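# Move red foam block from far shelf to desk

## Task

Remove the red foam block from the row of foam blocks on the shelf at the aisle's far end and set it down on the desk. Every yellow block has to finish upright in its original spot, neither moved nor rotated. The robot must not tip over or finish leaning, or the attempt fails. Nothing counts as placed if it only stays put because the robot is still supporting it.

## Robot and tools

ROBOT. A Hello Robot Stretch 3 with one arm: a two-wheeled base, a lift that rides up a mast, and a telescoping arm that sticks out to the robot's RIGHT. The base cannot drive sideways, so the gripper moves forward or back only by driving the base. The footprint is 0.33 m long by 0.34 m wide. Turning in place pivots about the point midway between the drive wheels, which sits 0.05 m behind the front edge. Stowed (arm in, wrist folded), the wrist pokes up to 0.06 m beyond the right side and a spin sweeps a 0.28 m radius; a level, unfolded gripper reaches past that circle.

FRAMES. Base frame: origin on the floor between the drive wheels, x forward, y left, z up. hand_pose is reported in it, located where the closed fingertips meet. With all wrist joints at zero, that hand frame has x pointing up, y pointing back along the arm toward the mast, and z toward the robot's rear. Fingertips are round pads 0.04 m wide, sitting slightly nearer the wrist when fully open. The odometry frame is where the base frame was when the scene began.

execute_actions. Arguments: actions (a list holding one action, or empty to just get state and images) and cameras (a list from head_camera, nav_camera, wrist_camera, all; omitted, null or ["all"] means every camera, [] means none). An action may contain base, joints, or both, plus optional contact_limits; its motions start at once and may finish at different times.
- base: exactly one key. translate_m is a straight drive offset in metres from the current position, forward positive, -1 to 1. rotate_rad is an in-place turn offset in radians, left (counter-clockwise seen from above) positive, -3.2 to 3.2. Offsets count from the base position in the most recent state report.
- joints: absolute targets by name (single robot, one set). lift_m 0 to 1.1 (arm height on mast); arm_m 0 to 0.52 (extension); wrist_yaw_rad -1.345 to 4.42 (0 along the arm, positive toward the front, 3.0 folded over the base); wrist_pitch_rad -1.57 to 0.451 (0 level, negative tips fingers down); wrist_roll_rad -2.911 to 2.911 (0 fingers side by side, level); gripper_m -0.089 to 0.179 (bigger is wider; actual fingertip gap is 0.007 m less when nearly shut, 0.025 m less when fully open, zero under 0.007); head_pan_rad -3.953 to 1.73 (0 forward, positive left, -1.57 looks along the arm); head_tilt_rad -1.53 to 0.419 (negative looks down). Done tolerances: ±0.004 for lift_m, arm_m, gripper_m; ±0.02 for yaw, roll, pan, tilt; ±0.05 for pitch.
- contact_limits: {"arm_m": n}, n a motor_effort percentage 1 to 100; the arm motion halts with contact_stop near that effort (negative when retracting). Smaller is gentler, but too small halts immediately. It also caps holding force until the next action.
A joint or base left out of an action may keep pushing toward its earlier target without showing it in the status. Unknown keys or out-of-range numbers cause the whole call to be rejected with no motion. One action lasts at most 15 s. If a result reports a stop, any later execute_actions, wait or finished_scene calls in the same reply are skipped.

wait: seconds, 0 to 10; nothing new is commanded; returns state and images.
zoom_image: camera name and region [x0, y0, x1, y1] in pixels of that camera's latest full image, origin top-left, at most 504 by 504.
finished_scene: scene, the number of the current scene; irreversible, reports success, and the goal must still hold afterward.

RESULTS. joint_positions; base_status and joint_status per motion: done (for the base, wheels turned the commanded amount even if slipping), off_target (stopped short, may still push), contact_stop, time_out, torque_fault (after these three the target is dropped). on_its_own covers things not commanded in this call; there, held at is the held target, not the position. motor_effort is percent of maximum, positive toward higher values, peak in brackets; readings carry sizeable fixed and random error; positive wheel effort pushes forward; a rest effort flagged outside range suggests pushing or carrying. contact_limits line gives current, default and maximum. lidar_m: 12 ranges in metres from the base origin, 30-degree sectors starting straight ahead and going counter-clockwise (4th left, 7th behind, 10th right), plane 0.17 m above the floor, 0.15 to 12 m, "-" for nothing; it misses glass, thin legs, tabletops, and the robot's own parts can block sectors 5, 6, 9, 10. wrist_depth_mm and head_depth_mm: 7x7 grids of median depth from the top-left (head grid follows the sideways image), "-" invalid. base_odometry counts wheel turns (slip included), heading -3.142 to 3.142 left positive; turned_by_wheels and turned_by_imu give turn since last result; base_tilt in degrees, forward and right positive, with up to about 4 degrees fixed bias. pictures names the images in order; calibration lines list changed camera poses.

CAMERAS. head_camera and nav_camera move with head_pan_rad and head_tilt_rad; wrist_camera rides on the gripper.

SPEED. Base runs fast (0.30 m/s, 1.9 rad/s) only when lift_m under 0.30, arm_m under 0.03 and wrist_yaw_rad over 2.54; otherwise 0.10 m/s and 0.63 rad/s.

GRIPPER. Grip by commanding a value under the object's width; lower squeezes harder, but the stall guard may ease off and let things slip. Release by commanding at least 0.02 above the contact value. Readings and done do not confirm a hold. Resend a different value to re-squeeze.

CAUTIONS. Fold or unfold the wrist only with lift_m between 0.32 and 0.95, wrist_pitch_rad -0.4, roll near 0; once folded lift can go to 0.25. With wrist_yaw_rad below -0.4 keep pitch at -0.5 or lower. Arm and lift go slack after a contact_stop; a slack lift can sag under load or be pushed up by closing fingers on a surface. Base, wrist and head never stop on contact; a wrist servo strained for several seconds shuts off for 10 s. Pushing on something rigid with the gripper above about 0.45 m, repeated pushes, higher contact limits, or driving while holding something fixed can tip the robot; if it leans, back off in small steps, free the gripper, and lower lift_m to about 0.2. Avoid drops, slams and hard shoves. The simulation continues while you compose replies; the robot holds its last command meanwhile, and loose objects can occasionally be nudged.

Each tool is called after "Request:" as name(argument=value, ...) on one line, values as JSON.

## Session

Request:
execute_actions(actions=[])

Scene clock: 0.00 s.
base_odometry: x=+0.000 y=+0.000 heading=+0.000 (m, m, rad; odometry frame)
turned_by_wheels: +0.000 (rad since the last result)
turned_by_imu: +0.000 (rad since the last result)
base_tilt: forward=+0.8 right=-0.3 (deg)
lidar_m: 1.42 0.84 0.73 0.76 0.90 1.66 1.07 1.20 3.02 3.02 1.64 1.90
head_depth_mm: 1705 1708 1725 1743 1752 1757 1776 / 1751 1762 1786 1793 1811 1826 1818 / 1798 1823 1843 1854 1852 1869 1873 / 1841 1874 1903 1899 1938 1935 1936 / 1772 1805 1847 1871 1903 1937 1851 / 1411 1432 1452 1473 1488 1512 1528 / 1171 1183 1195 1205 1221 1233 1245
base_status: not commanded
joint_positions: lift_m=+0.524 arm_m=-0.002 wrist_yaw_rad=+2.935 wrist_pitch_rad=-0.385 wrist_roll_rad=+0.018 gripper_m=+0.037 head_pan_rad=+0.006 head_tilt_rad=+0.011
joint_status: not commanded
motor_effort: left_wheel=+0 right_wheel=+0 lift_m=+34 arm_m=+1 wrist_yaw_rad=+1 wrist_pitch_rad=+7 wrist_roll_rad=+0 gripper_m=+0 head_pan_rad=+0 head_tilt_rad=+2 (%)
hand_pose: x=+0.0256 y=+0.0810 z=+0.5443 quat_wxyz=(+0.207, +0.710, +0.061, +0.670) (m; base frame)
wrist_depth_mm: 787 765 741 721 683 655 629 / 874 - 810 786 717 706 685 / 989 - 859 861 789 746 732 / - - 966 889 858 830 804 / - - - 980 928 897 896 / 852 844 - 812 - 804 808 / 721 727 710 709 682 705 685
pictures: head_camera (sideways: a quarter turn clockwise sets it upright), nav_camera (sideways: a quarter turn counterclockwise sets it upright), wrist_camera
Images, in order (width x height): head_camera 896x504, nav_camera 672x504, wrist_camera 644x364.

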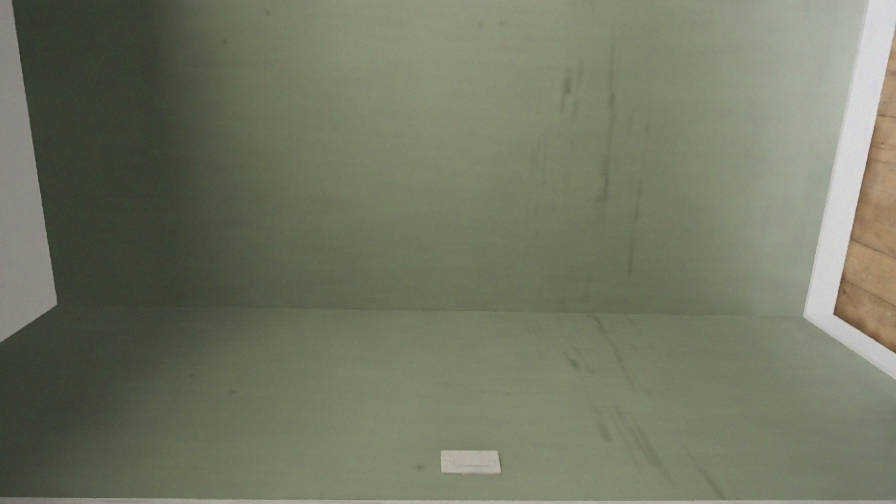

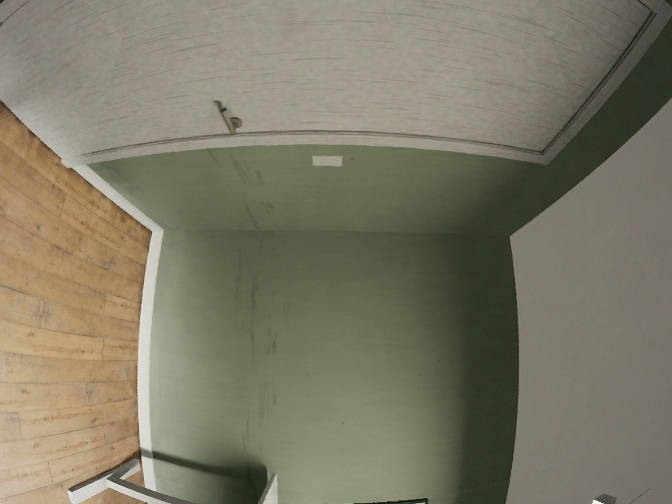

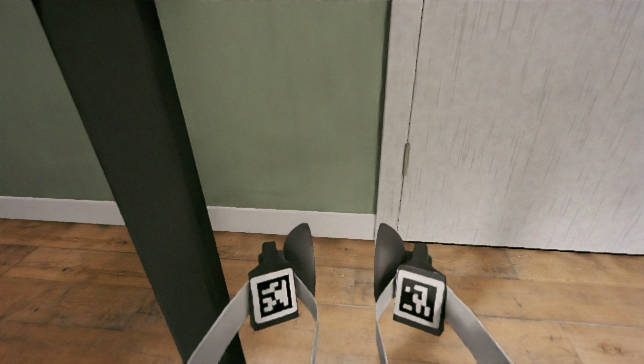

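Request:
execute_actions(actions=[{"joints":{"head_pan_rad":-1.6,"head_tilt_rad":-0.5,"lift_m":0.27}}], cameras=["head_camera","nav_camera"])

Scene clock: 5.90 s.
base_odometry: x=+0.000 y=+0.000 heading=+0.000 (m, m, rad; odometry frame)
turned_by_wheels: +0.000 (rad since the last result)
turned_by_imu: -0.001 (rad since the last result)
base_tilt: forward=+0.7 right=-0.2 (deg)
lidar_m: 1.41 0.84 0.73 0.76 0.90 1.65 1.07 1.20 3.01 3.03 1.64 1.90
head_depth_mm: 2410 2614 2866 2491 1881 1505 1248 / 2463 2638 2970 2503 1869 1500 1246 / 2501 2755 3026 2468 1867 1485 1246 / 2573 2780 3093 2443 1865 1494 1239 / 2698 2888 3173 2457 1853 1488 1238 / 2738 2964 3283 2437 1845 1477 1231 / 2763 2739 2977 2416 1832 1471 1227
base_status: not commanded
joint_positions: lift_m=+0.270 arm_m=-0.002 wrist_yaw_rad=+2.935 wrist_pitch_rad=-0.386 wrist_roll_rad=+0.018 gripper_m=+0.037 head_pan_rad=-1.593 head_tilt_rad=-0.493
joint_status: all done
motor_effort: left_wheel=+0(0) right_wheel=+0(0) lift_m=+26(26) arm_m=+0(0) wrist_yaw_rad=+1(1) wrist_pitch_rad=+7(7) wrist_roll_rad=-1(0) gripper_m=+0(1) head_pan_rad=-2(34) head_tilt_rad=-3(30) (%)
hand_pose: x=+0.0255 y=+0.0809 z=+0.2902 quat_wxyz=(+0.207, +0.710, +0.062, +0.670) (m; base frame)
wrist_depth_mm: 819 760 722 741 682 651 639 / 856 - 796 762 720 709 687 / 922 - 850 855 789 785 727 / 872 - 820 796 789 783 763 / 654 649 633 646 647 605 605 / 520 520 - 511 - 501 494 / 447 471 - - 420 421 424
pictures: head_camera (sideways: a quarter turn clockwise sets it upright), nav_camera (sideways: a quarter turn counterclockwise sets it upright)
camera_calibration (this result's frames):
head_camera: T_world_to_cam=[[-0.0308641, 0.511761, -0.858573, 1.14099], [0.99875, -0.0179966, -0.0466303, 0.0603237], [-0.039315, -0.858939, -0.510566, 0.624464], [0, 0, 0, 1]] pos_world=[-0.000481977, -0.0464507, 1.30126]
nav_camera: T_world_to_cam=[[0.00171579, -0.474965, 0.880003, -1.10342], [-0.999696, 0.0208473, 0.0132011, 0.0408807], [-0.0246158, -0.879758, -0.474785, 0.572051], [0, 0, 0, 1]] pos_world=[0.0568429, -0.0216706, 1.24207]
Images, in order (width x height): head_camera 896x504, nav_camera 672x504.

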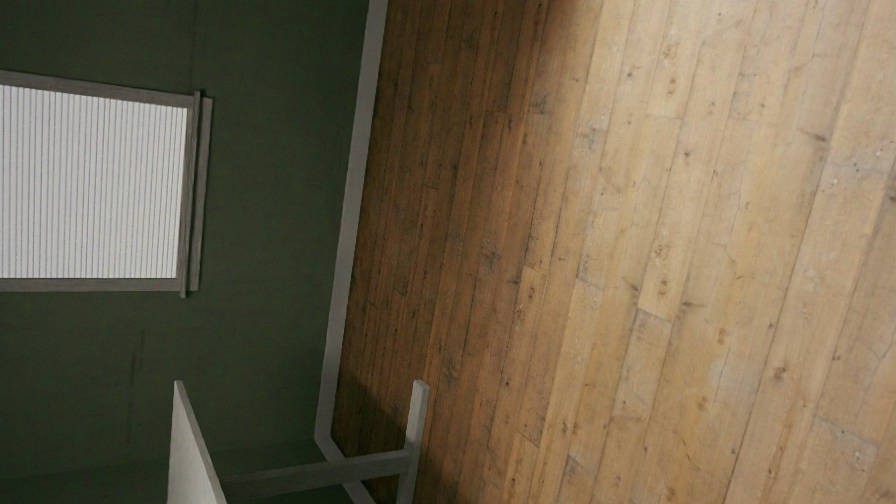

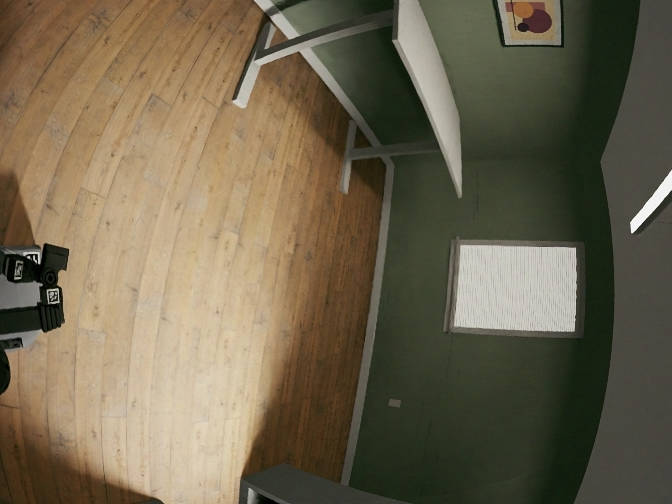

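Request:
execute_actions(actions=[{"joints":{"head_pan_rad":-2.9}}], cameras=["head_camera","nav_camera"])

Scene clock: 13.33 s.
base_odometry: x=+0.000 y=+0.000 heading=+0.000 (m, m, rad; odometry frame)
turned_by_wheels: +0.000 (rad since the last result)
turned_by_imu: -0.001 (rad since the last result)
base_tilt: forward=+1.0 right=-0.3 (deg)
lidar_m: 1.41 0.84 0.73 0.76 0.90 1.66 1.07 1.20 3.02 3.02 1.64 1.90
head_depth_mm: 1086 1331 1714 2234 1879 1487 1242 / 882 984 1157 1436 1734 1497 1247 / 912 991 1095 1221 1385 1486 1244 / 962 1056 1175 1300 1488 1484 1240 / 1029 1133 1261 1420 1672 1489 1240 / 1966 2216 2304 2201 1827 1482 1234 / 1750 1704 2196 2088 1827 1479 1232
base_status: not commanded
joint_positions: lift_m=+0.270 arm_m=-0.002 wrist_yaw_rad=+2.935 wrist_pitch_rad=-0.386 wrist_roll_rad=+0.018 gripper_m=+0.037 head_pan_rad=-2.893 head_tilt_rad=-0.494
joint_status: all done
motor_effort: left_wheel=+0(0) right_wheel=+0(0) lift_m=+27(26) arm_m=+0(0) wrist_yaw_rad=+1(1) wrist_pitch_rad=+7(7) wrist_roll_rad=-1(0) gripper_m=-1(0) head_pan_rad=-3(34) head_tilt_rad=-3(3) (%)
hand_pose: x=+0.0255 y=+0.0809 z=+0.2902 quat_wxyz=(+0.207, +0.710, +0.062, +0.670) (m; base frame)
wrist_depth_mm: 808 761 750 721 683 652 635 / 877 - 817 776 739 703 678 / 918 - 882 840 814 772 730 / 858 - 808 793 805 767 767 / 649 642 632 646 636 602 608 / 533 524 - 510 - 505 504 / 446 467 - - 418 423 417
pictures: head_camera (sideways: a quarter turn clockwise sets it upright), nav_camera (sideways: a quarter turn counterclockwise sets it upright)
camera_calibration (this result's frames):
head_camera: T_world_to_cam=[[0.485044, 0.166726, -0.858449, 1.13768], [0.249914, -0.967145, -0.0466293, 0.0648904], [-0.838019, -0.191921, -0.510775, 0.629608], [0, 0, 0, 1]] pos_world=[-0.0404179, -0.00608713, 1.30125]
nav_camera: T_world_to_cam=[[-0.457394, -0.128796, 0.879888, -1.10047], [-0.247412, 0.96882, 0.0132008, 0.0362921], [-0.854153, -0.211657, -0.474998, 0.577389], [0, 0, 0, 1]] pos_world=[-0.00118862, -0.0546876, 1.24207]
Images, in order (width x height): head_camera 896x504, nav_camera 672x504.

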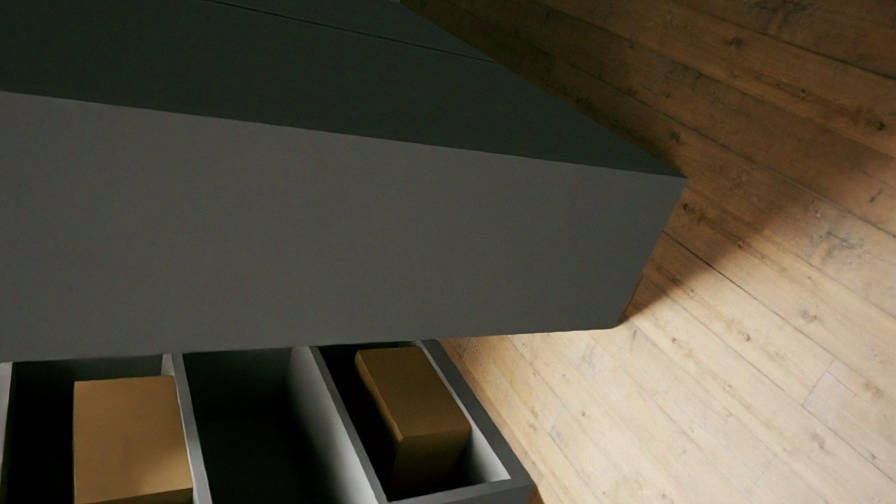

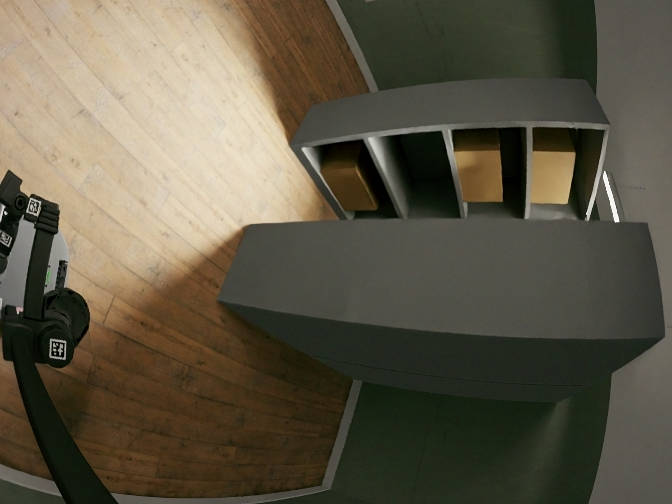

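Request:
execute_actions(actions=[{"base":{"rotate_rad":-2.317},"joints":{"head_pan_rad":0}}], cameras=[])

Request:
execute_actions(actions=[{"base":{"translate_m":1.0}}], cameras=[])

Request:
execute_actions(actions=[{"base":{"translate_m":0.245}}], cameras=[])

Request:
execute_actions(actions=[{"base":{"rotate_rad":-1.1}}], cameras=["head_camera","nav_camera"])

Scene clock: 25.97 s.
base_odometry: x=+0.000 y=+0.000 heading=-2.317 (m, m, rad; odometry frame)
turned_by_wheels: -2.317 (rad since the last result)
turned_by_imu: -2.315 (rad since the last result)
base_tilt: forward=+0.9 right=-0.3 (deg)
lidar_m: 1.76 3.02 2.52 1.64 1.92 0.98 0.75 0.73 0.80 1.16 1.13 1.07
head_depth_mm: 1950 1751 2314 2239 1509 1479 1252 / 1685 1722 2261 2179 1871 1496 1247 / 1539 1656 1846 2111 1862 1493 1246 / 2714 2927 3242 2287 1865 1495 1242 / 2679 2939 3172 2453 1845 1478 1242 / 2541 2768 2971 2428 1840 1483 1236 / 2419 2620 2904 2451 1835 1477 1236
base_status: done
joint_positions: lift_m=+0.270 arm_m=-0.002 wrist_yaw_rad=+2.935 wrist_pitch_rad=-0.386 wrist_roll_rad=+0.018 gripper_m=+0.037 head_pan_rad=-0.007 head_tilt_rad=-0.494
joint_status: all done
motor_effort: left_wheel=+4(15) right_wheel=-3(8) lift_m=+27(27) arm_m=+0(0) wrist_yaw_rad=+1(0) wrist_pitch_rad=+7(7) wrist_roll_rad=-1(0) gripper_m=+0(0) head_pan_rad=+3(34) head_tilt_rad=-3(3) (%)
hand_pose: x=+0.0255 y=+0.0809 z=+0.2902 quat_wxyz=(+0.207, +0.710, +0.062, +0.670) (m; base frame)
wrist_depth_mm: - - - - - - - / - - - - - - - / - - - - - - - / 842 - 800 809 788 802 785 / 638 625 638 635 649 609 605 / 523 524 - 512 - 503 497 / 442 471 - - 411 419 421
pictures: none
No camera images: the call's "cameras" was empty. Leave "cameras" out to get every camera's image.

Scene clock: 31.00 s.
base_odometry: x=-0.679 y=-0.734 heading=-2.317 (m, m, rad; odometry frame)
turned_by_wheels: +0.000 (rad since the last result)
turned_by_imu: -0.001 (rad since the last result)
base_tilt: forward=+1.0 right=-0.1 (deg)
lidar_m: 0.87 2.11 2.23 2.22 2.36 2.21 1.70 1.66 0.76 0.58 0.57 0.77
head_depth_mm: 645 682 733 822 1075 1336 1252 / 735 784 833 898 969 1110 1216 / 851 915 991 1078 1184 1312 1247 / 1958 2152 2328 2340 1734 1488 1242 / 1859 2040 2248 2387 1856 1488 1240 / 1786 1930 2149 2295 1833 1472 1234 / 1706 1856 2024 2195 1843 1477 1232
base_status: done
joint_positions: lift_m=+0.270 arm_m=-0.002 wrist_yaw_rad=+2.935 wrist_pitch_rad=-0.386 wrist_roll_rad=+0.018 gripper_m=+0.037 head_pan_rad=-0.007 head_tilt_rad=-0.495
joint_status: not commanded
motor_effort: left_wheel=+3(14) right_wheel=-3(7) lift_m=+27(27) arm_m=+0(0) wrist_yaw_rad=+0(1) wrist_pitch_rad=+7(7) wrist_roll_rad=-1(1) gripper_m=+0(0) head_pan_rad=+3(3) head_tilt_rad=-2(3) (%)
hand_pose: x=+0.0255 y=+0.0809 z=+0.2902 quat_wxyz=(+0.207, +0.710, +0.062, +0.670) (m; base frame)
wrist_depth_mm: - - - - - - - / - - - - - - - / - - - - - - - / 835 - 811 788 812 749 747 / 645 642 623 637 644 613 604 / 531 525 - 521 - 497 496 / 453 473 - - 419 434 431
pictures: none
No camera images: the call's "cameras" was empty. Leave "cameras" out to get every camera's image.

Scene clock: 33.70 s.
base_odometry: x=-0.845 y=-0.914 heading=-2.317 (m, m, rad; odometry frame)
turned_by_wheels: +0.000 (rad since the last result)
turned_by_imu: +0.000 (rad since the last result)
base_tilt: forward=+1.0 right=-0.2 (deg)
lidar_m: 0.70 1.88 2.01 2.21 2.47 2.50 1.92 1.88 0.61 0.55 1.02 0.55
head_depth_mm: 516 545 578 615 655 711 908 / 587 625 668 719 773 838 918 / 681 734 793 860 946 1046 1162 / 1748 1934 2131 2321 1792 1450 1243 / 1663 1829 2020 2227 1851 1479 1242 / 1596 1737 1907 2107 1839 1478 1236 / 1524 1654 1817 2022 1845 1469 1234
base_status: done
joint_positions: lift_m=+0.270 arm_m=-0.002 wrist_yaw_rad=+2.935 wrist_pitch_rad=-0.386 wrist_roll_rad=+0.018 gripper_m=+0.037 head_pan_rad=-0.007 head_tilt_rad=-0.495
joint_status: not commanded
motor_effort: left_wheel=+3(14) right_wheel=-3(8) lift_m=+26(26) arm_m=+0(0) wrist_yaw_rad=+1(1) wrist_pitch_rad=+7(7) wrist_roll_rad=+0(0) gripper_m=+0(1) head_pan_rad=+3(2) head_tilt_rad=-3(3) (%)
hand_pose: x=+0.0255 y=+0.0809 z=+0.2902 quat_wxyz=(+0.207, +0.710, +0.062, +0.670) (m; base frame)
wrist_depth_mm: - - - - - - - / - - - - - - - / - - - - - - - / 821 - 816 792 785 782 776 / 638 638 631 635 643 610 601 / 508 525 - 508 - 504 491 / 449 477 - - 416 424 418
pictures: none
No camera images: the call's "cameras" was empty. Leave "cameras" out to get every camera's image.

Scene clock: 35.77 s.
base_odometry: x=-0.845 y=-0.914 heading=+2.867 (m, m, rad; odometry frame)
turned_by_wheels: -1.100 (rad since the last result)
turned_by_imu: -1.098 (rad since the last result)
base_tilt: forward=+0.9 right=-0.1 (deg)
lidar_m: 1.23 0.55 0.65 1.89 1.96 2.22 1.98 2.55 1.95 1.88 0.65 0.55
head_depth_mm: 1089 1199 981 1008 1040 917 807 / 1830 1251 1328 1293 1284 1256 1170 / 1935 2101 2272 2238 1794 1503 1249 / 1917 2119 2327 2459 1859 1487 1240 / 1934 2108 2324 2341 1836 1487 1243 / 1858 1943 1782 1513 1630 1436 1234 / 1068 997 1088 1414 1127 1119 1161
base_status: done
joint_positions: lift_m=+0.270 arm_m=-0.002 wrist_yaw_rad=+2.935 wrist_pitch_rad=-0.386 wrist_roll_rad=+0.018 gripper_m=+0.037 head_pan_rad=-0.007 head_tilt_rad=-0.495
joint_status: not commanded
motor_effort: left_wheel=+3(13) right_wheel=-3(11) lift_m=+26(27) arm_m=+0(0) wrist_yaw_rad=+0(1) wrist_pitch_rad=+7(7) wrist_roll_rad=-1(1) gripper_m=+0(1) head_pan_rad=+3(3) head_tilt_rad=-2(3) (%)
hand_pose: x=+0.0255 y=+0.0809 z=+0.2902 quat_wxyz=(+0.207, +0.710, +0.062, +0.670) (m; base frame)
wrist_depth_mm: - - - - - 594 438 / - - - - - 615 449 / - - - - - 608 477 / 854 - 813 772 795 637 523 / 657 641 642 638 633 585 545 / 539 516 - 507 - 507 494 / 445 471 - - 417 425 419
pictures: head_camera (sideways: a quarter turn clockwise sets it upright), nav_camera (sideways: a quarter turn counterclockwise sets it upright)
camera_calibration (this result's frames):
head_camera: T_world_to_cam=[[-0.512551, -0.038589, -0.857789, 1.1429], [0.00282266, 0.998909, -0.0466241, 0.0663907], [0.858652, -0.0263185, -0.511883, 0.620699], [0, 0, 0, 1]] pos_world=[0.0526439, -0.00587893, 1.30119]
nav_camera: T_world_to_cam=[[0.476233, 0.00888741, 0.879274, -1.10536], [-0.00570999, -0.999897, 0.0131993, 0.0348198], [0.879301, -0.0113066, -0.476133, 0.56829], [0, 0, 0, 1]] pos_world=[0.0269092, 0.0510654, 1.24204]
Images, in order (width x height): head_camera 896x504, nav_camera 672x504.

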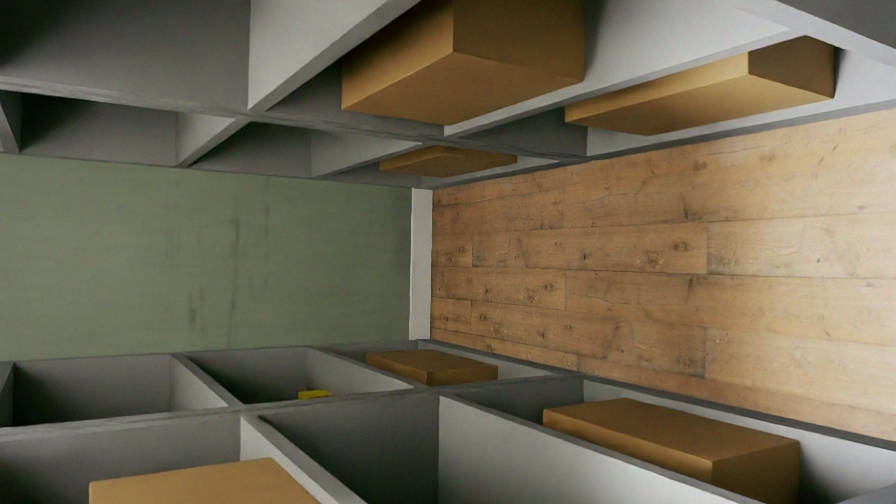

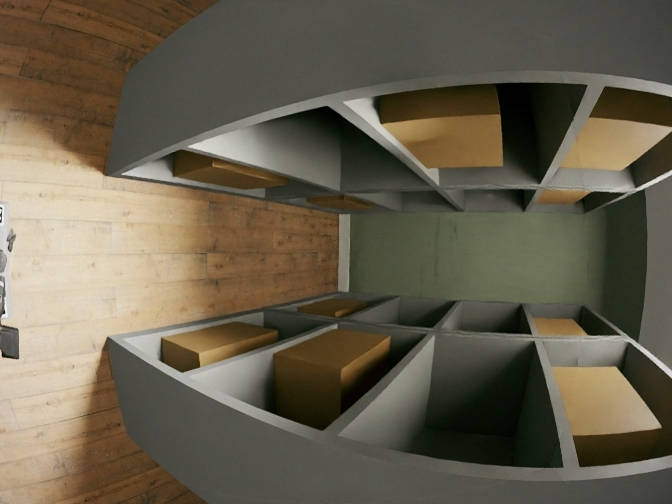

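Request:
execute_actions(actions=[{"base":{"rotate_rad":-2.74},"joints":{"head_pan_rad":-3.14,"head_tilt_rad":-0.7}}], cameras=[])

Request:
execute_actions(actions=[{"base":{"translate_m":0.18}}], cameras=[])

Request:
execute_actions(actions=[{"base":{"rotate_rad":-0.4}}], cameras=[])

Request:
execute_actions(actions=[{"base":{"translate_m":-0.7}}], cameras=["head_camera"])

Scene clock: 53.50 s.
base_odometry: x=-0.845 y=-0.914 heading=+0.127 (m, m, rad; odometry frame)
turned_by_wheels: -2.740 (rad since the last result)
turned_by_imu: -2.738 (rad since the last result)
base_tilt: forward=+1.0 right=-0.1 (deg)
lidar_m: 1.97 2.02 1.88 0.75 0.70 0.85 0.55 0.58 1.89 1.91 2.21 1.98
head_depth_mm: 1875 2106 2328 1910 1569 1326 1148 / 1452 2055 2233 1891 1550 1316 1145 / 946 1312 1454 1729 1550 1323 1164 / 716 804 1413 1220 1425 1314 1164 / 626 698 1310 1069 956 1231 1136 / 461 514 589 703 892 1215 1129 / 452 522 618 759 987 1248 1130
base_status: done
joint_positions: lift_m=+0.270 arm_m=-0.002 wrist_yaw_rad=+2.935 wrist_pitch_rad=-0.386 wrist_roll_rad=+0.018 gripper_m=+0.037 head_pan_rad=-3.133 head_tilt_rad=-0.692
joint_status: all done
motor_effort: left_wheel=+3(15) right_wheel=-4(10) lift_m=+26(27) arm_m=+0(1) wrist_yaw_rad=+0(1) wrist_pitch_rad=+7(7) wrist_roll_rad=+0(0) gripper_m=+0(0) head_pan_rad=-2(33) head_tilt_rad=-3(18) (%)
hand_pose: x=+0.0255 y=+0.0808 z=+0.2902 quat_wxyz=(+0.207, +0.710, +0.062, +0.670) (m; base frame)
wrist_depth_mm: 413 678 - - - - - / 441 - - - - - - / 479 - - - - - - / 607 - 796 786 773 771 770 / 584 578 634 643 646 584 612 / 518 523 - 513 - 498 496 / 441 465 - - 418 425 418
pictures: none
No camera images: the call's "cameras" was empty. Leave "cameras" out to get every camera's image.

Scene clock: 55.83 s.
base_odometry: x=-0.666 y=-0.892 heading=+0.127 (m, m, rad; odometry frame)
turned_by_wheels: +0.000 (rad since the last result)
turned_by_imu: +0.000 (rad since the last result)
base_tilt: forward=+0.8 right=-0.2 (deg)
lidar_m: 2.30 1.95 1.81 1.83 0.68 0.67 0.73 0.79 1.96 1.98 2.09 1.80
head_depth_mm: 2032 2262 2420 1899 1556 1321 1148 / 2010 2218 2327 1888 1559 1321 1147 / 1187 1497 1748 1829 1544 1312 1161 / 871 1533 1411 1460 1516 1310 1164 / 772 822 1302 1036 1268 1310 1134 / 602 692 812 982 1245 1299 1141 / 631 728 865 1060 1370 1302 1134
base_status: done
joint_positions: lift_m=+0.270 arm_m=-0.002 wrist_yaw_rad=+2.935 wrist_pitch_rad=-0.386 wrist_roll_rad=+0.018 gripper_m=+0.037 head_pan_rad=-3.133 head_tilt_rad=-0.692
joint_status: not commanded
motor_effort: left_wheel=+4(14) right_wheel=-4(9) lift_m=+27(27) arm_m=-1(0) wrist_yaw_rad=+1(1) wrist_pitch_rad=+7(7) wrist_roll_rad=+0(0) gripper_m=+0(0) head_pan_rad=-2(2) head_tilt_rad=-3(4) (%)
hand_pose: x=+0.0255 y=+0.0808 z=+0.2902 quat_wxyz=(+0.207, +0.710, +0.062, +0.670) (m; base frame)
wrist_depth_mm: 560 - - - - - - / 582 - - - - - - / 601 - - - - - - / 619 - 807 792 800 781 757 / 616 633 638 656 638 613 600 / 530 518 - 507 - 492 498 / 448 472 - - 412 424 428
pictures: none
No camera images: the call's "cameras" was empty. Leave "cameras" out to get every camera's image.

Scene clock: 57.10 s.
base_odometry: x=-0.666 y=-0.892 heading=-0.273 (m, m, rad; odometry frame)
turned_by_wheels: -0.400 (rad since the last result)
turned_by_imu: -0.399 (rad since the last result)
base_tilt: forward=+0.9 right=-0.2 (deg)
lidar_m: 1.80 2.37 1.85 1.82 0.90 0.67 0.96 0.73 0.88 1.96 2.02 2.09
head_depth_mm: 1211 753 686 795 980 1241 1151 / 1200 1151 1156 1119 1013 1240 1146 / 2079 2198 1781 1724 1499 1284 1163 / 2120 2406 2403 1884 1543 1317 1164 / 2109 2389 2376 1882 1542 1308 1137 / 2070 2047 1983 1759 1505 1303 1139 / 1217 1431 1393 1280 1376 1252 1132
base_status: done
joint_positions: lift_m=+0.270 arm_m=-0.002 wrist_yaw_rad=+2.935 wrist_pitch_rad=-0.386 wrist_roll_rad=+0.018 gripper_m=+0.037 head_pan_rad=-3.133 head_tilt_rad=-0.692
joint_status: not commanded
motor_effort: left_wheel=+3(12) right_wheel=-3(11) lift_m=+27(27) arm_m=+0(0) wrist_yaw_rad=+1(1) wrist_pitch_rad=+7(7) wrist_roll_rad=-1(0) gripper_m=+0(0) head_pan_rad=-3(2) head_tilt_rad=-2(4) (%)
hand_pose: x=+0.0255 y=+0.0808 z=+0.2902 quat_wxyz=(+0.207, +0.710, +0.062, +0.670) (m; base frame)
wrist_depth_mm: - - - - - - - / - - - - - - - / - - - - - - - / 840 - 826 781 787 776 744 / 639 642 643 637 639 604 611 / 522 520 - 511 - 495 500 / 457 471 - - 420 427 419
pictures: none
No camera images: the call's "cameras" was empty. Leave "cameras" out to get every camera's image.

Scene clock: 61.23 s.
base_odometry: x=-1.340 y=-0.703 heading=-0.273 (m, m, rad; odometry frame)
turned_by_wheels: +0.000 (rad since the last result)
turned_by_imu: +0.000 (rad since the last result)
base_tilt: forward=+0.9 right=-0.4 (deg)
lidar_m: 2.51 2.56 0.24 0.23 0.31 0.35 0.86 0.58 0.45 0.39 2.03 2.73
head_depth_mm: 678 721 670 747 668 685 685 / 1312 1026 925 985 943 966 944 / 1514 1687 1863 1730 1501 1298 1163 / 1512 1709 1979 1876 1546 1310 1167 / 1507 1718 1985 1873 1541 1312 1138 / 1508 1685 1876 1765 1529 1307 1133 / 1361 1626 1393 1205 1302 1220 1110
base_status: done
joint_positions: lift_m=+0.270 arm_m=-0.002 wrist_yaw_rad=+2.935 wrist_pitch_rad=-0.386 wrist_roll_rad=+0.018 gripper_m=+0.037 head_pan_rad=-3.133 head_tilt_rad=-0.692
joint_status: not commanded
motor_effort: left_wheel=+3(9) right_wheel=-3(10) lift_m=+27(26) arm_m=-1(0) wrist_yaw_rad=+1(0) wrist_pitch_rad=+7(7) wrist_roll_rad=+0(1) gripper_m=+0(0) head_pan_rad=-2(2) head_tilt_rad=-3(3) (%)
hand_pose: x=+0.0255 y=+0.0808 z=+0.2902 quat_wxyz=(+0.207, +0.710, +0.062, +0.670) (m; base frame)
wrist_depth_mm: 586 612 626 254 - - - / 294 - 669 280 - - - / 265 - 723 320 - - - / 284 - 665 378 778 772 767 / 307 322 504 364 636 619 603 / 337 349 - 391 - 490 501 / 353 374 - - 425 426 418
pictures: head_camera (sideways: a quarter turn clockwise sets it upright)
camera_calibration (this result's frames):
head_camera: T_world_to_cam=[[0.670224, 0.0476759, -0.740626, 0.982948], [0.0214155, -0.998761, -0.0449129, 0.0640378], [-0.741849, 0.0142409, -0.670415, 0.836702], [0, 0, 0, 1]] pos_world=[-0.0394603, 0.00518016, 1.29181]
Images, in order (width x height): head_camera 896x504.

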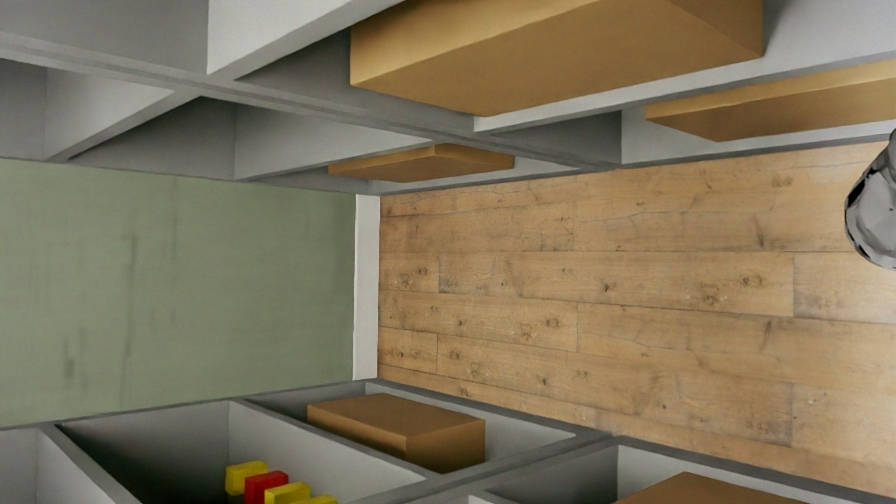

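Request:
execute_actions(actions=[{"base":{"translate_m":-1.0},"joints":{"head_pan_rad":-1.9,"head_tilt_rad":-0.9}}], cameras=["head_camera","nav_camera"])

Scene clock: 69.70 s.
base_odometry: x=-2.304 y=-0.434 heading=-0.273 (m, m, rad; odometry frame)
turned_by_wheels: +0.000 (rad since the last result)
turned_by_imu: +0.000 (rad since the last result)
base_tilt: forward=+0.8 right=-0.2 (deg)
lidar_m: 1.07 0.48 0.24 0.41 0.30 0.34 0.78 0.59 0.45 0.43 0.41 0.58
head_depth_mm: 657 518 1094 948 1308 1224 1098 / 653 515 1063 908 1170 1218 1112 / 648 513 1055 900 1045 1219 - / 645 509 1027 882 1025 1207 - / 641 510 1000 886 848 1192 1077 / 638 507 454 919 830 1157 1084 / 636 504 443 895 783 1100 1083
base_status: done
joint_positions: lift_m=+0.270 arm_m=-0.002 wrist_yaw_rad=+2.935 wrist_pitch_rad=-0.386 wrist_roll_rad=+0.018 gripper_m=+0.037 head_pan_rad=-1.907 head_tilt_rad=-0.889
joint_status: all done
motor_effort: left_wheel=+3(8) right_wheel=-3(10) lift_m=+27(27) arm_m=+0(0) wrist_yaw_rad=+0(1) wrist_pitch_rad=+7(7) wrist_roll_rad=+0(0) gripper_m=+0(0) head_pan_rad=+3(36) head_tilt_rad=-5(20) (%)
hand_pose: x=+0.0255 y=+0.0808 z=+0.2902 quat_wxyz=(+0.207, +0.710, +0.062, +0.670) (m; base frame)
wrist_depth_mm: 572 593 626 508 261 267 581 / 292 - 664 569 281 476 399 / 256 - 716 629 304 511 410 / 275 - 639 589 331 554 430 / 300 314 512 501 368 491 455 / 328 345 - 411 - 447 476 / 350 372 - - 420 422 421
pictures: head_camera (sideways: a quarter turn clockwise sets it upright), nav_camera (sideways: a quarter turn counterclockwise sets it upright)
camera_calibration (this result's frames):
head_camera: T_world_to_cam=[[0.224763, 0.771428, -0.595299, 0.796295], [0.950204, -0.308855, -0.0414731, 0.0538828], [-0.215855, -0.556334, -0.802433, 1.00518], [0, 0, 0, 1]] pos_world=[-0.0132049, -0.0384276, 1.28286]
nav_camera: T_world_to_cam=[[-0.244768, -0.737863, 0.629004, -0.774747], [-0.946047, 0.323816, 0.0117172, 0.0424917], [-0.212328, -0.5922, -0.777314, 0.966728], [0, 0, 0, 1]] pos_world=[0.0558291, -0.0129205, 1.23827]
Images, in order (width x height): head_camera 896x504, nav_camera 672x504.

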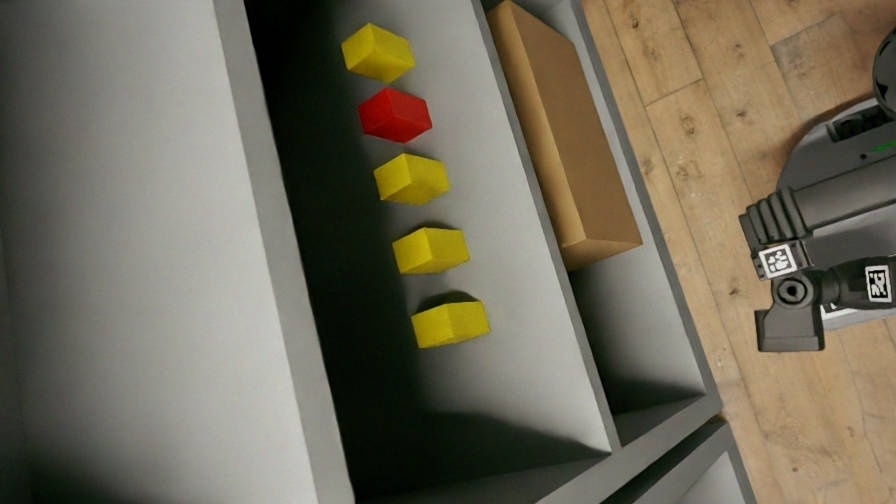

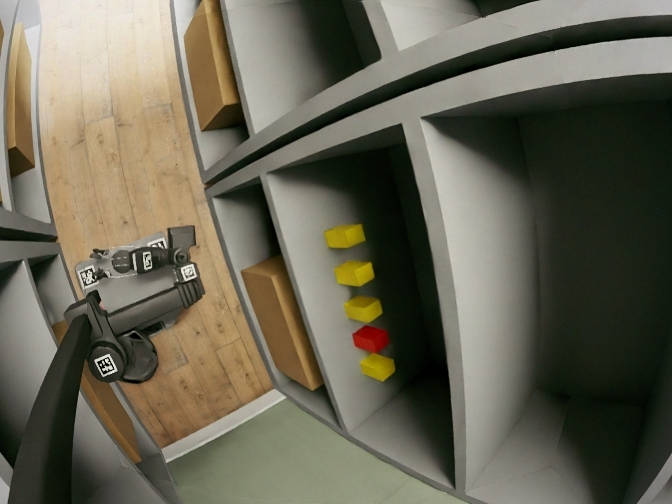

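Request:
execute_actions(actions=[{"base":{"translate_m":-0.4},"joints":{"lift_m":0.6,"head_pan_rad":-1.57}}], cameras=[])

Request:
execute_actions(actions=[{"joints":{"wrist_yaw_rad":0,"gripper_m":0.11}}], cameras=[])

Request:
execute_actions(actions=[{"joints":{"wrist_pitch_rad":-0.1,"lift_m":0.53}}])

Scene clock: 84.83 s.
base_odometry: x=-2.689 y=-0.326 heading=-0.272 (m, m, rad; odometry frame)
turned_by_wheels: +0.000 (rad since the last result)
turned_by_imu: -0.001 (rad since the last result)
base_tilt: forward=+0.8 right=-0.2 (deg)
lidar_m: 0.95 0.34 0.25 0.24 0.25 0.39 0.38 0.39 0.43 0.41 0.43 0.64
head_depth_mm: 656 517 470 890 859 1027 997 / 652 515 468 929 859 1210 - / 649 512 468 885 854 1182 - / 645 512 467 886 854 1187 - / 644 508 466 901 848 1174 1093 / 639 507 465 881 845 1183 1084 / 637 505 465 878 845 1189 1086
base_status: done
joint_positions: lift_m=+0.600 arm_m=-0.002 wrist_yaw_rad=+2.935 wrist_pitch_rad=-0.386 wrist_roll_rad=+0.018 gripper_m=+0.037 head_pan_rad=-1.577 head_tilt_rad=-0.889
joint_status: all done
motor_effort: left_wheel=+3(13) right_wheel=-3(10) lift_m=+39(41) arm_m=-1(0) wrist_yaw_rad=+0(1) wrist_pitch_rad=+7(7) wrist_roll_rad=-1(1) gripper_m=+0(0) head_pan_rad=+2(21) head_tilt_rad=-6(5) (%)
hand_pose: x=+0.0255 y=+0.0808 z=+0.6197 quat_wxyz=(+0.207, +0.710, +0.062, +0.670) (m; base frame)
wrist_depth_mm: 467 602 610 644 679 662 487 / 479 - 667 700 730 664 486 / 483 - 566 555 539 531 475 / 413 - 396 400 392 381 395 / 320 318 325 340 355 682 512 / 351 595 - 490 - 692 534 / 441 661 434 445 499 661 592
pictures: none
No camera images: the call's "cameras" was empty. Leave "cameras" out to get every camera's image.

Scene clock: 87.30 s.
base_odometry: x=-2.689 y=-0.326 heading=-0.272 (m, m, rad; odometry frame)
turned_by_wheels: +0.000 (rad since the last result)
turned_by_imu: +0.000 (rad since the last result)
base_tilt: forward=+0.9 right=-0.2 (deg)
lidar_m: 0.94 0.34 0.25 0.24 0.25 0.39 0.38 0.39 0.43 0.41 0.43 0.65
head_depth_mm: 657 519 470 892 859 1030 1002 / 654 516 469 925 855 1209 - / 647 513 468 886 854 1152 - / 644 510 467 888 833 - - / 641 509 466 902 850 1178 1093 / 639 508 465 877 844 1191 1087 / 637 505 465 880 845 1186 1087
base_status: not commanded
joint_positions: lift_m=+0.600 arm_m=-0.002 wrist_yaw_rad=+0.002 wrist_pitch_rad=-0.386 wrist_roll_rad=+0.018 gripper_m=+0.110 head_pan_rad=-1.577 head_tilt_rad=-0.889
joint_status: all done
motor_effort: left_wheel=+3(3) right_wheel=-3(3) lift_m=+40(40) arm_m=+0(0) wrist_yaw_rad=-1(0) wrist_pitch_rad=+7(7) wrist_roll_rad=+0(1) gripper_m=+0(81) head_pan_rad=+2(2) head_tilt_rad=-6(4) (%)
hand_pose: x=-0.0211 y=-0.3710 z=+0.6197 quat_wxyz=(+0.688, +0.135, -0.700, -0.137) (m; base frame)
wrist_depth_mm: 537 538 537 527 536 513 360 / 575 587 570 575 567 547 361 / 544 540 521 508 469 492 363 / 330 317 314 311 310 383 344 / 322 314 317 308 307 299 299 / 259 259 254 253 251 257 244 / 234 234 232 228 225 229 221
pictures: none
No camera images: the call's "cameras" was empty. Leave "cameras" out to get every camera's image.

Scene clock: 88.77 s.
base_odometry: x=-2.689 y=-0.326 heading=-0.272 (m, m, rad; odometry frame)
turned_by_wheels: +0.000 (rad since the last result)
turned_by_imu: +0.000 (rad since the last result)
base_tilt: forward=+0.8 right=-0.2 (deg)
lidar_m: 0.95 0.34 0.25 0.24 0.25 0.39 0.38 0.39 0.43 0.41 0.43 0.65
head_depth_mm: 658 519 469 891 855 1028 1022 / 653 515 469 931 854 1207 1118 / 648 513 468 885 855 1224 - / 644 511 467 883 848 - - / 642 508 467 901 850 1182 1092 / 641 506 466 880 847 1189 1087 / 636 505 465 881 843 1187 1086
base_status: not commanded
joint_positions: lift_m=+0.530 arm_m=-0.002 wrist_yaw_rad=+0.001 wrist_pitch_rad=-0.124 wrist_roll_rad=+0.018 gripper_m=+0.110 head_pan_rad=-1.577 head_tilt_rad=-0.889
joint_status: all done
motor_effort: left_wheel=+3(3) right_wheel=-3(3) lift_m=+26(34) arm_m=+0(1) wrist_yaw_rad=-1(1) wrist_pitch_rad=+12(13) wrist_roll_rad=+0(0) gripper_m=+1(1) head_pan_rad=+3(2) head_tilt_rad=-5(5) (%)
hand_pose: x=-0.0211 y=-0.3939 z=+0.6133 quat_wxyz=(+0.700, +0.044, -0.712, -0.044) (m; base frame)
wrist_depth_mm: 550 559 546 554 543 537 361 / 579 576 582 574 572 539 360 / 597 604 597 604 586 554 360 / 332 500 307 487 483 513 360 / 317 318 305 287 289 366 339 / 278 275 273 274 270 281 263 / 215 217 205 213 211 203 213
pictures: head_camera (sideways: a quarter turn clockwise sets it upright), nav_camera (sideways: a quarter turn counterclockwise sets it upright), wrist_camera
camera_calibration (this result's frames):
head_camera: T_world_to_cam=[[-0.0375577, 0.802626, -0.595299, 0.797895], [0.999012, 0.0159872, -0.0414731, 0.0535851], [-0.0237703, -0.596268, -0.802433, 1.00401], [0, 0, 0, 1]] pos_world=[0.000300463, -0.0426114, 1.28286]
nav_camera: T_world_to_cam=[[0.00774889, -0.777363, 0.629004, -0.776287], [-0.999931, -0.00048646, 0.0117172, 0.0428204], [-0.00880257, -0.629052, -0.777314, 0.965487], [0, 0, 0, 1]] pos_world=[0.0573316, 0.00390487, 1.23827]
wrist_camera: T_world_to_cam=[[-0.997694, -0.0469281, -0.0490431, 0.000945377], [0.0351644, 0.260673, -0.964787, 0.735482], [0.0580598, -0.964286, -0.258422, -0.0595962], [0, 0, 0, 1]] pos_world=[-0.0214594, -0.249144, 0.694229]
Images, in order (width x height): head_camera 896x504, nav_camera 672x504, wrist_camera 644x364.

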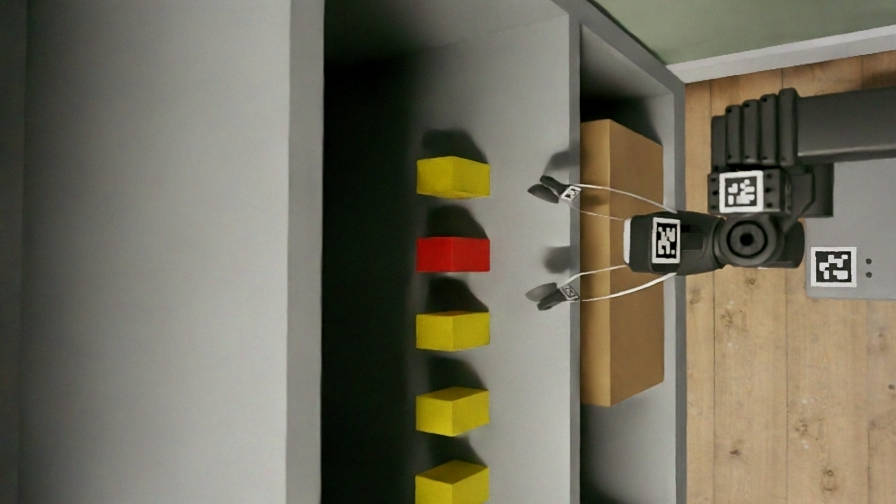

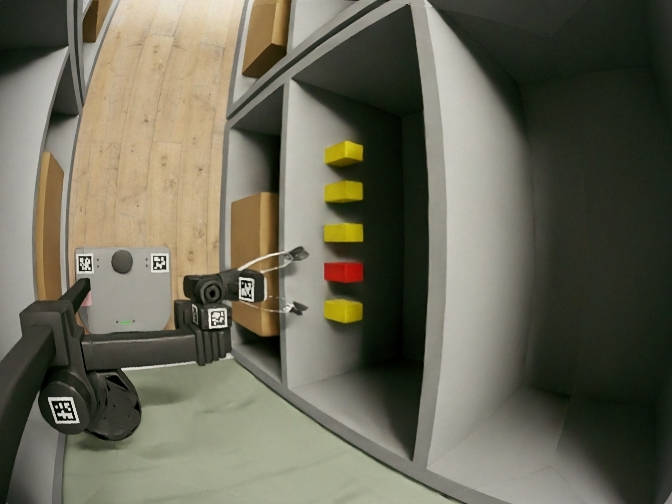

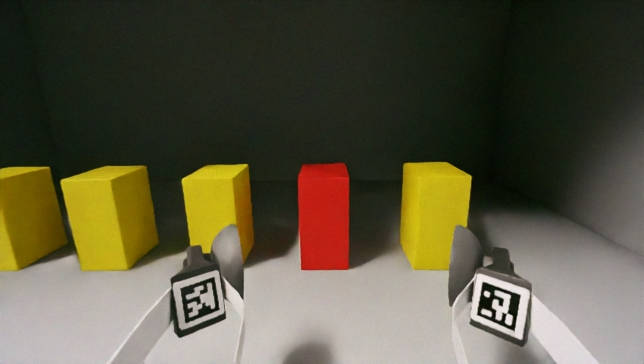

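Request:
execute_actions(actions=[{"base":{"translate_m":0.013},"joints":{"gripper_m":0.075,"lift_m":0.5,"arm_m":0.07}}], cameras=["head_camera","wrist_camera"])

Scene clock: 95.23 s.
base_odometry: x=-2.676 y=-0.330 heading=-0.272 (m, m, rad; odometry frame)
turned_by_wheels: +0.000 (rad since the last result)
turned_by_imu: -0.001 (rad since the last result)
base_tilt: forward=+0.9 right=-0.2 (deg)
lidar_m: 0.95 0.34 0.25 0.24 0.25 0.41 0.39 0.41 0.43 0.41 0.43 0.63
head_depth_mm: 658 518 469 892 859 1062 1023 / 653 515 468 927 856 1205 1107 / 648 513 468 889 853 - - / 645 511 466 903 834 1176 1135 / 641 508 467 882 850 1179 1088 / 640 507 466 878 845 1188 1092 / 636 505 464 877 845 1190 1082
base_status: done
joint_positions: lift_m=+0.500 arm_m=+0.070 wrist_yaw_rad=+0.001 wrist_pitch_rad=-0.124 wrist_roll_rad=+0.018 gripper_m=+0.075 head_pan_rad=-1.577 head_tilt_rad=-0.889
joint_status: all done
motor_effort: left_wheel=+3(10) right_wheel=-3(5) lift_m=+26(25) arm_m=+4(5) wrist_yaw_rad=+0(0) wrist_pitch_rad=+12(12) wrist_roll_rad=+0(0) gripper_m=+0(80) head_pan_rad=+3(3) head_tilt_rad=-6(5) (%)
hand_pose: x=-0.0213 y=-0.4660 z=+0.5834 quat_wxyz=(+0.700, +0.044, -0.712, -0.044) (m; base frame)
wrist_depth_mm: 485 485 487 474 474 481 374 / 509 506 506 497 493 489 374 / 537 523 523 512 515 502 373 / 210 246 229 201 390 198 374 / 216 263 216 208 270 208 294 / 219 217 - 213 218 213 215 / 175 175 166 172 170 163 169
pictures: head_camera (sideways: a quarter turn clockwise sets it upright), wrist_camera
camera_calibration (this result's frames):
head_camera: T_world_to_cam=[[-0.0375576, 0.802626, -0.595299, 0.797895], [0.999012, 0.0159871, -0.0414731, 0.0535851], [-0.0237703, -0.596268, -0.802433, 1.00401], [0, 0, 0, 1]] pos_world=[0.000300458, -0.0426114, 1.28286]
wrist_camera: T_world_to_cam=[[-0.997718, -0.0464288, -0.0490143, -0.00381586], [0.0353033, 0.260046, -0.964951, 0.725286], [0.0575475, -0.964479, -0.257813, -0.13721], [0, 0, 0, 1]] pos_world=[-0.021516, -0.321121, 0.664303]
Images, in order (width x height): head_camera 896x504, wrist_camera 644x364.

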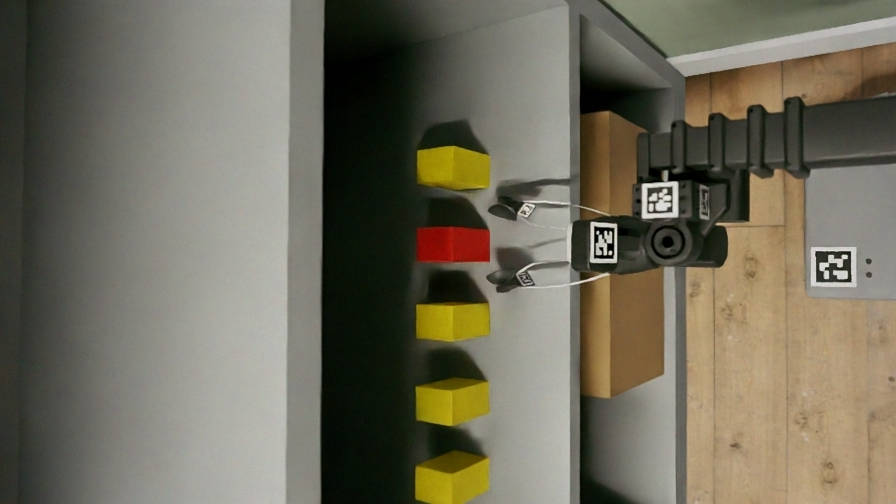

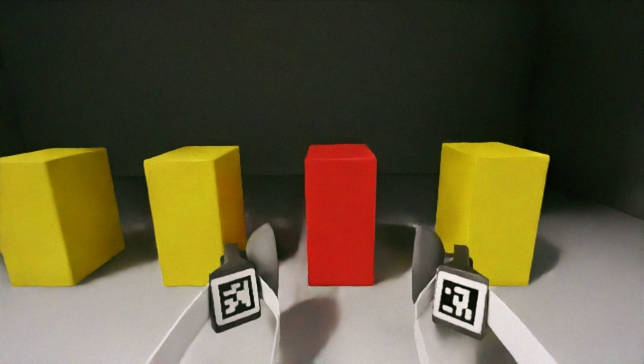

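Request:
execute_actions(actions=[{"joints":{"gripper_m":0.07,"arm_m":0.14}}], cameras=["head_camera","wrist_camera"])

Scene clock: 99.47 s.
base_odometry: x=-2.676 y=-0.330 heading=-0.272 (m, m, rad; odometry frame)
turned_by_wheels: +0.000 (rad since the last result)
turned_by_imu: -0.001 (rad since the last result)
base_tilt: forward=+0.8 right=-0.2 (deg)
lidar_m: 0.94 0.34 0.25 0.24 0.25 0.40 0.39 0.41 0.43 0.41 0.43 0.63
head_depth_mm: 656 518 469 890 856 1066 1025 / 653 516 468 926 856 1202 1109 / 649 512 467 886 838 1196 - / 645 511 468 921 - 1189 1133 / 641 509 466 885 850 1180 1090 / 640 507 465 880 845 1197 1083 / 636 504 465 878 844 1183 1087
base_status: not commanded
joint_positions: lift_m=+0.500 arm_m=+0.140 wrist_yaw_rad=+0.001 wrist_pitch_rad=-0.124 wrist_roll_rad=+0.018 gripper_m=+0.070 head_pan_rad=-1.577 head_tilt_rad=-0.889
joint_status: all done
motor_effort: left_wheel=+3(3) right_wheel=-3(3) lift_m=+26(27) arm_m=+4(3) wrist_yaw_rad=+0(0) wrist_pitch_rad=+12(12) wrist_roll_rad=-1(0) gripper_m=-1(34) head_pan_rad=+3(2) head_tilt_rad=-5(6) (%)
hand_pose: x=-0.0213 y=-0.5360 z=+0.5834 quat_wxyz=(+0.700, +0.044, -0.712, -0.044) (m; base frame)
wrist_depth_mm: 422 424 421 418 415 413 373 / 438 441 436 429 431 425 371 / 461 454 457 445 454 454 376 / 468 146 436 139 423 170 131 / 137 135 283 132 289 159 129 / 195 141 174 139 140 149 136 / 172 147 165 146 156 156 142
pictures: head_camera (sideways: a quarter turn clockwise sets it upright), wrist_camera
camera_calibration (this result's frames):
head_camera: T_world_to_cam=[[-0.0375576, 0.802626, -0.595299, 0.797895], [0.999012, 0.0159871, -0.0414731, 0.0535851], [-0.0237703, -0.596268, -0.802433, 1.00401], [0, 0, 0, 1]] pos_world=[0.000300458, -0.0426114, 1.28286]
wrist_camera: T_world_to_cam=[[-0.997724, -0.0463168, -0.0490142, -0.00703427], [0.0353326, 0.260039, -0.964951, 0.743489], [0.0574391, -0.964487, -0.257811, -0.204732], [0, 0, 0, 1]] pos_world=[-0.021528, -0.391124, 0.664304]
Images, in order (width x height): head_camera 896x504, wrist_camera 644x364.

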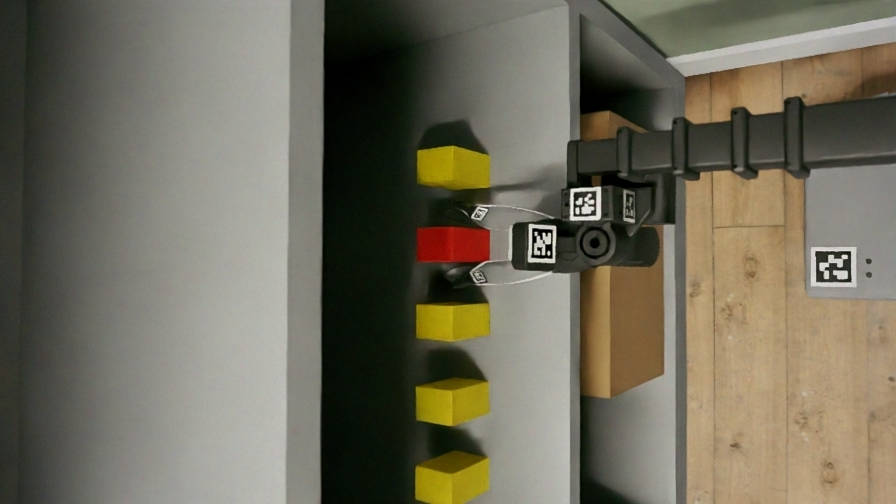

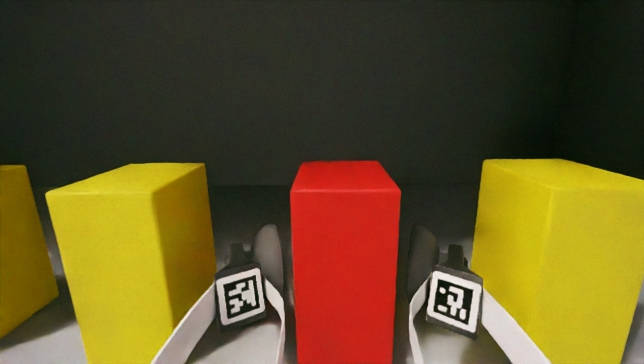

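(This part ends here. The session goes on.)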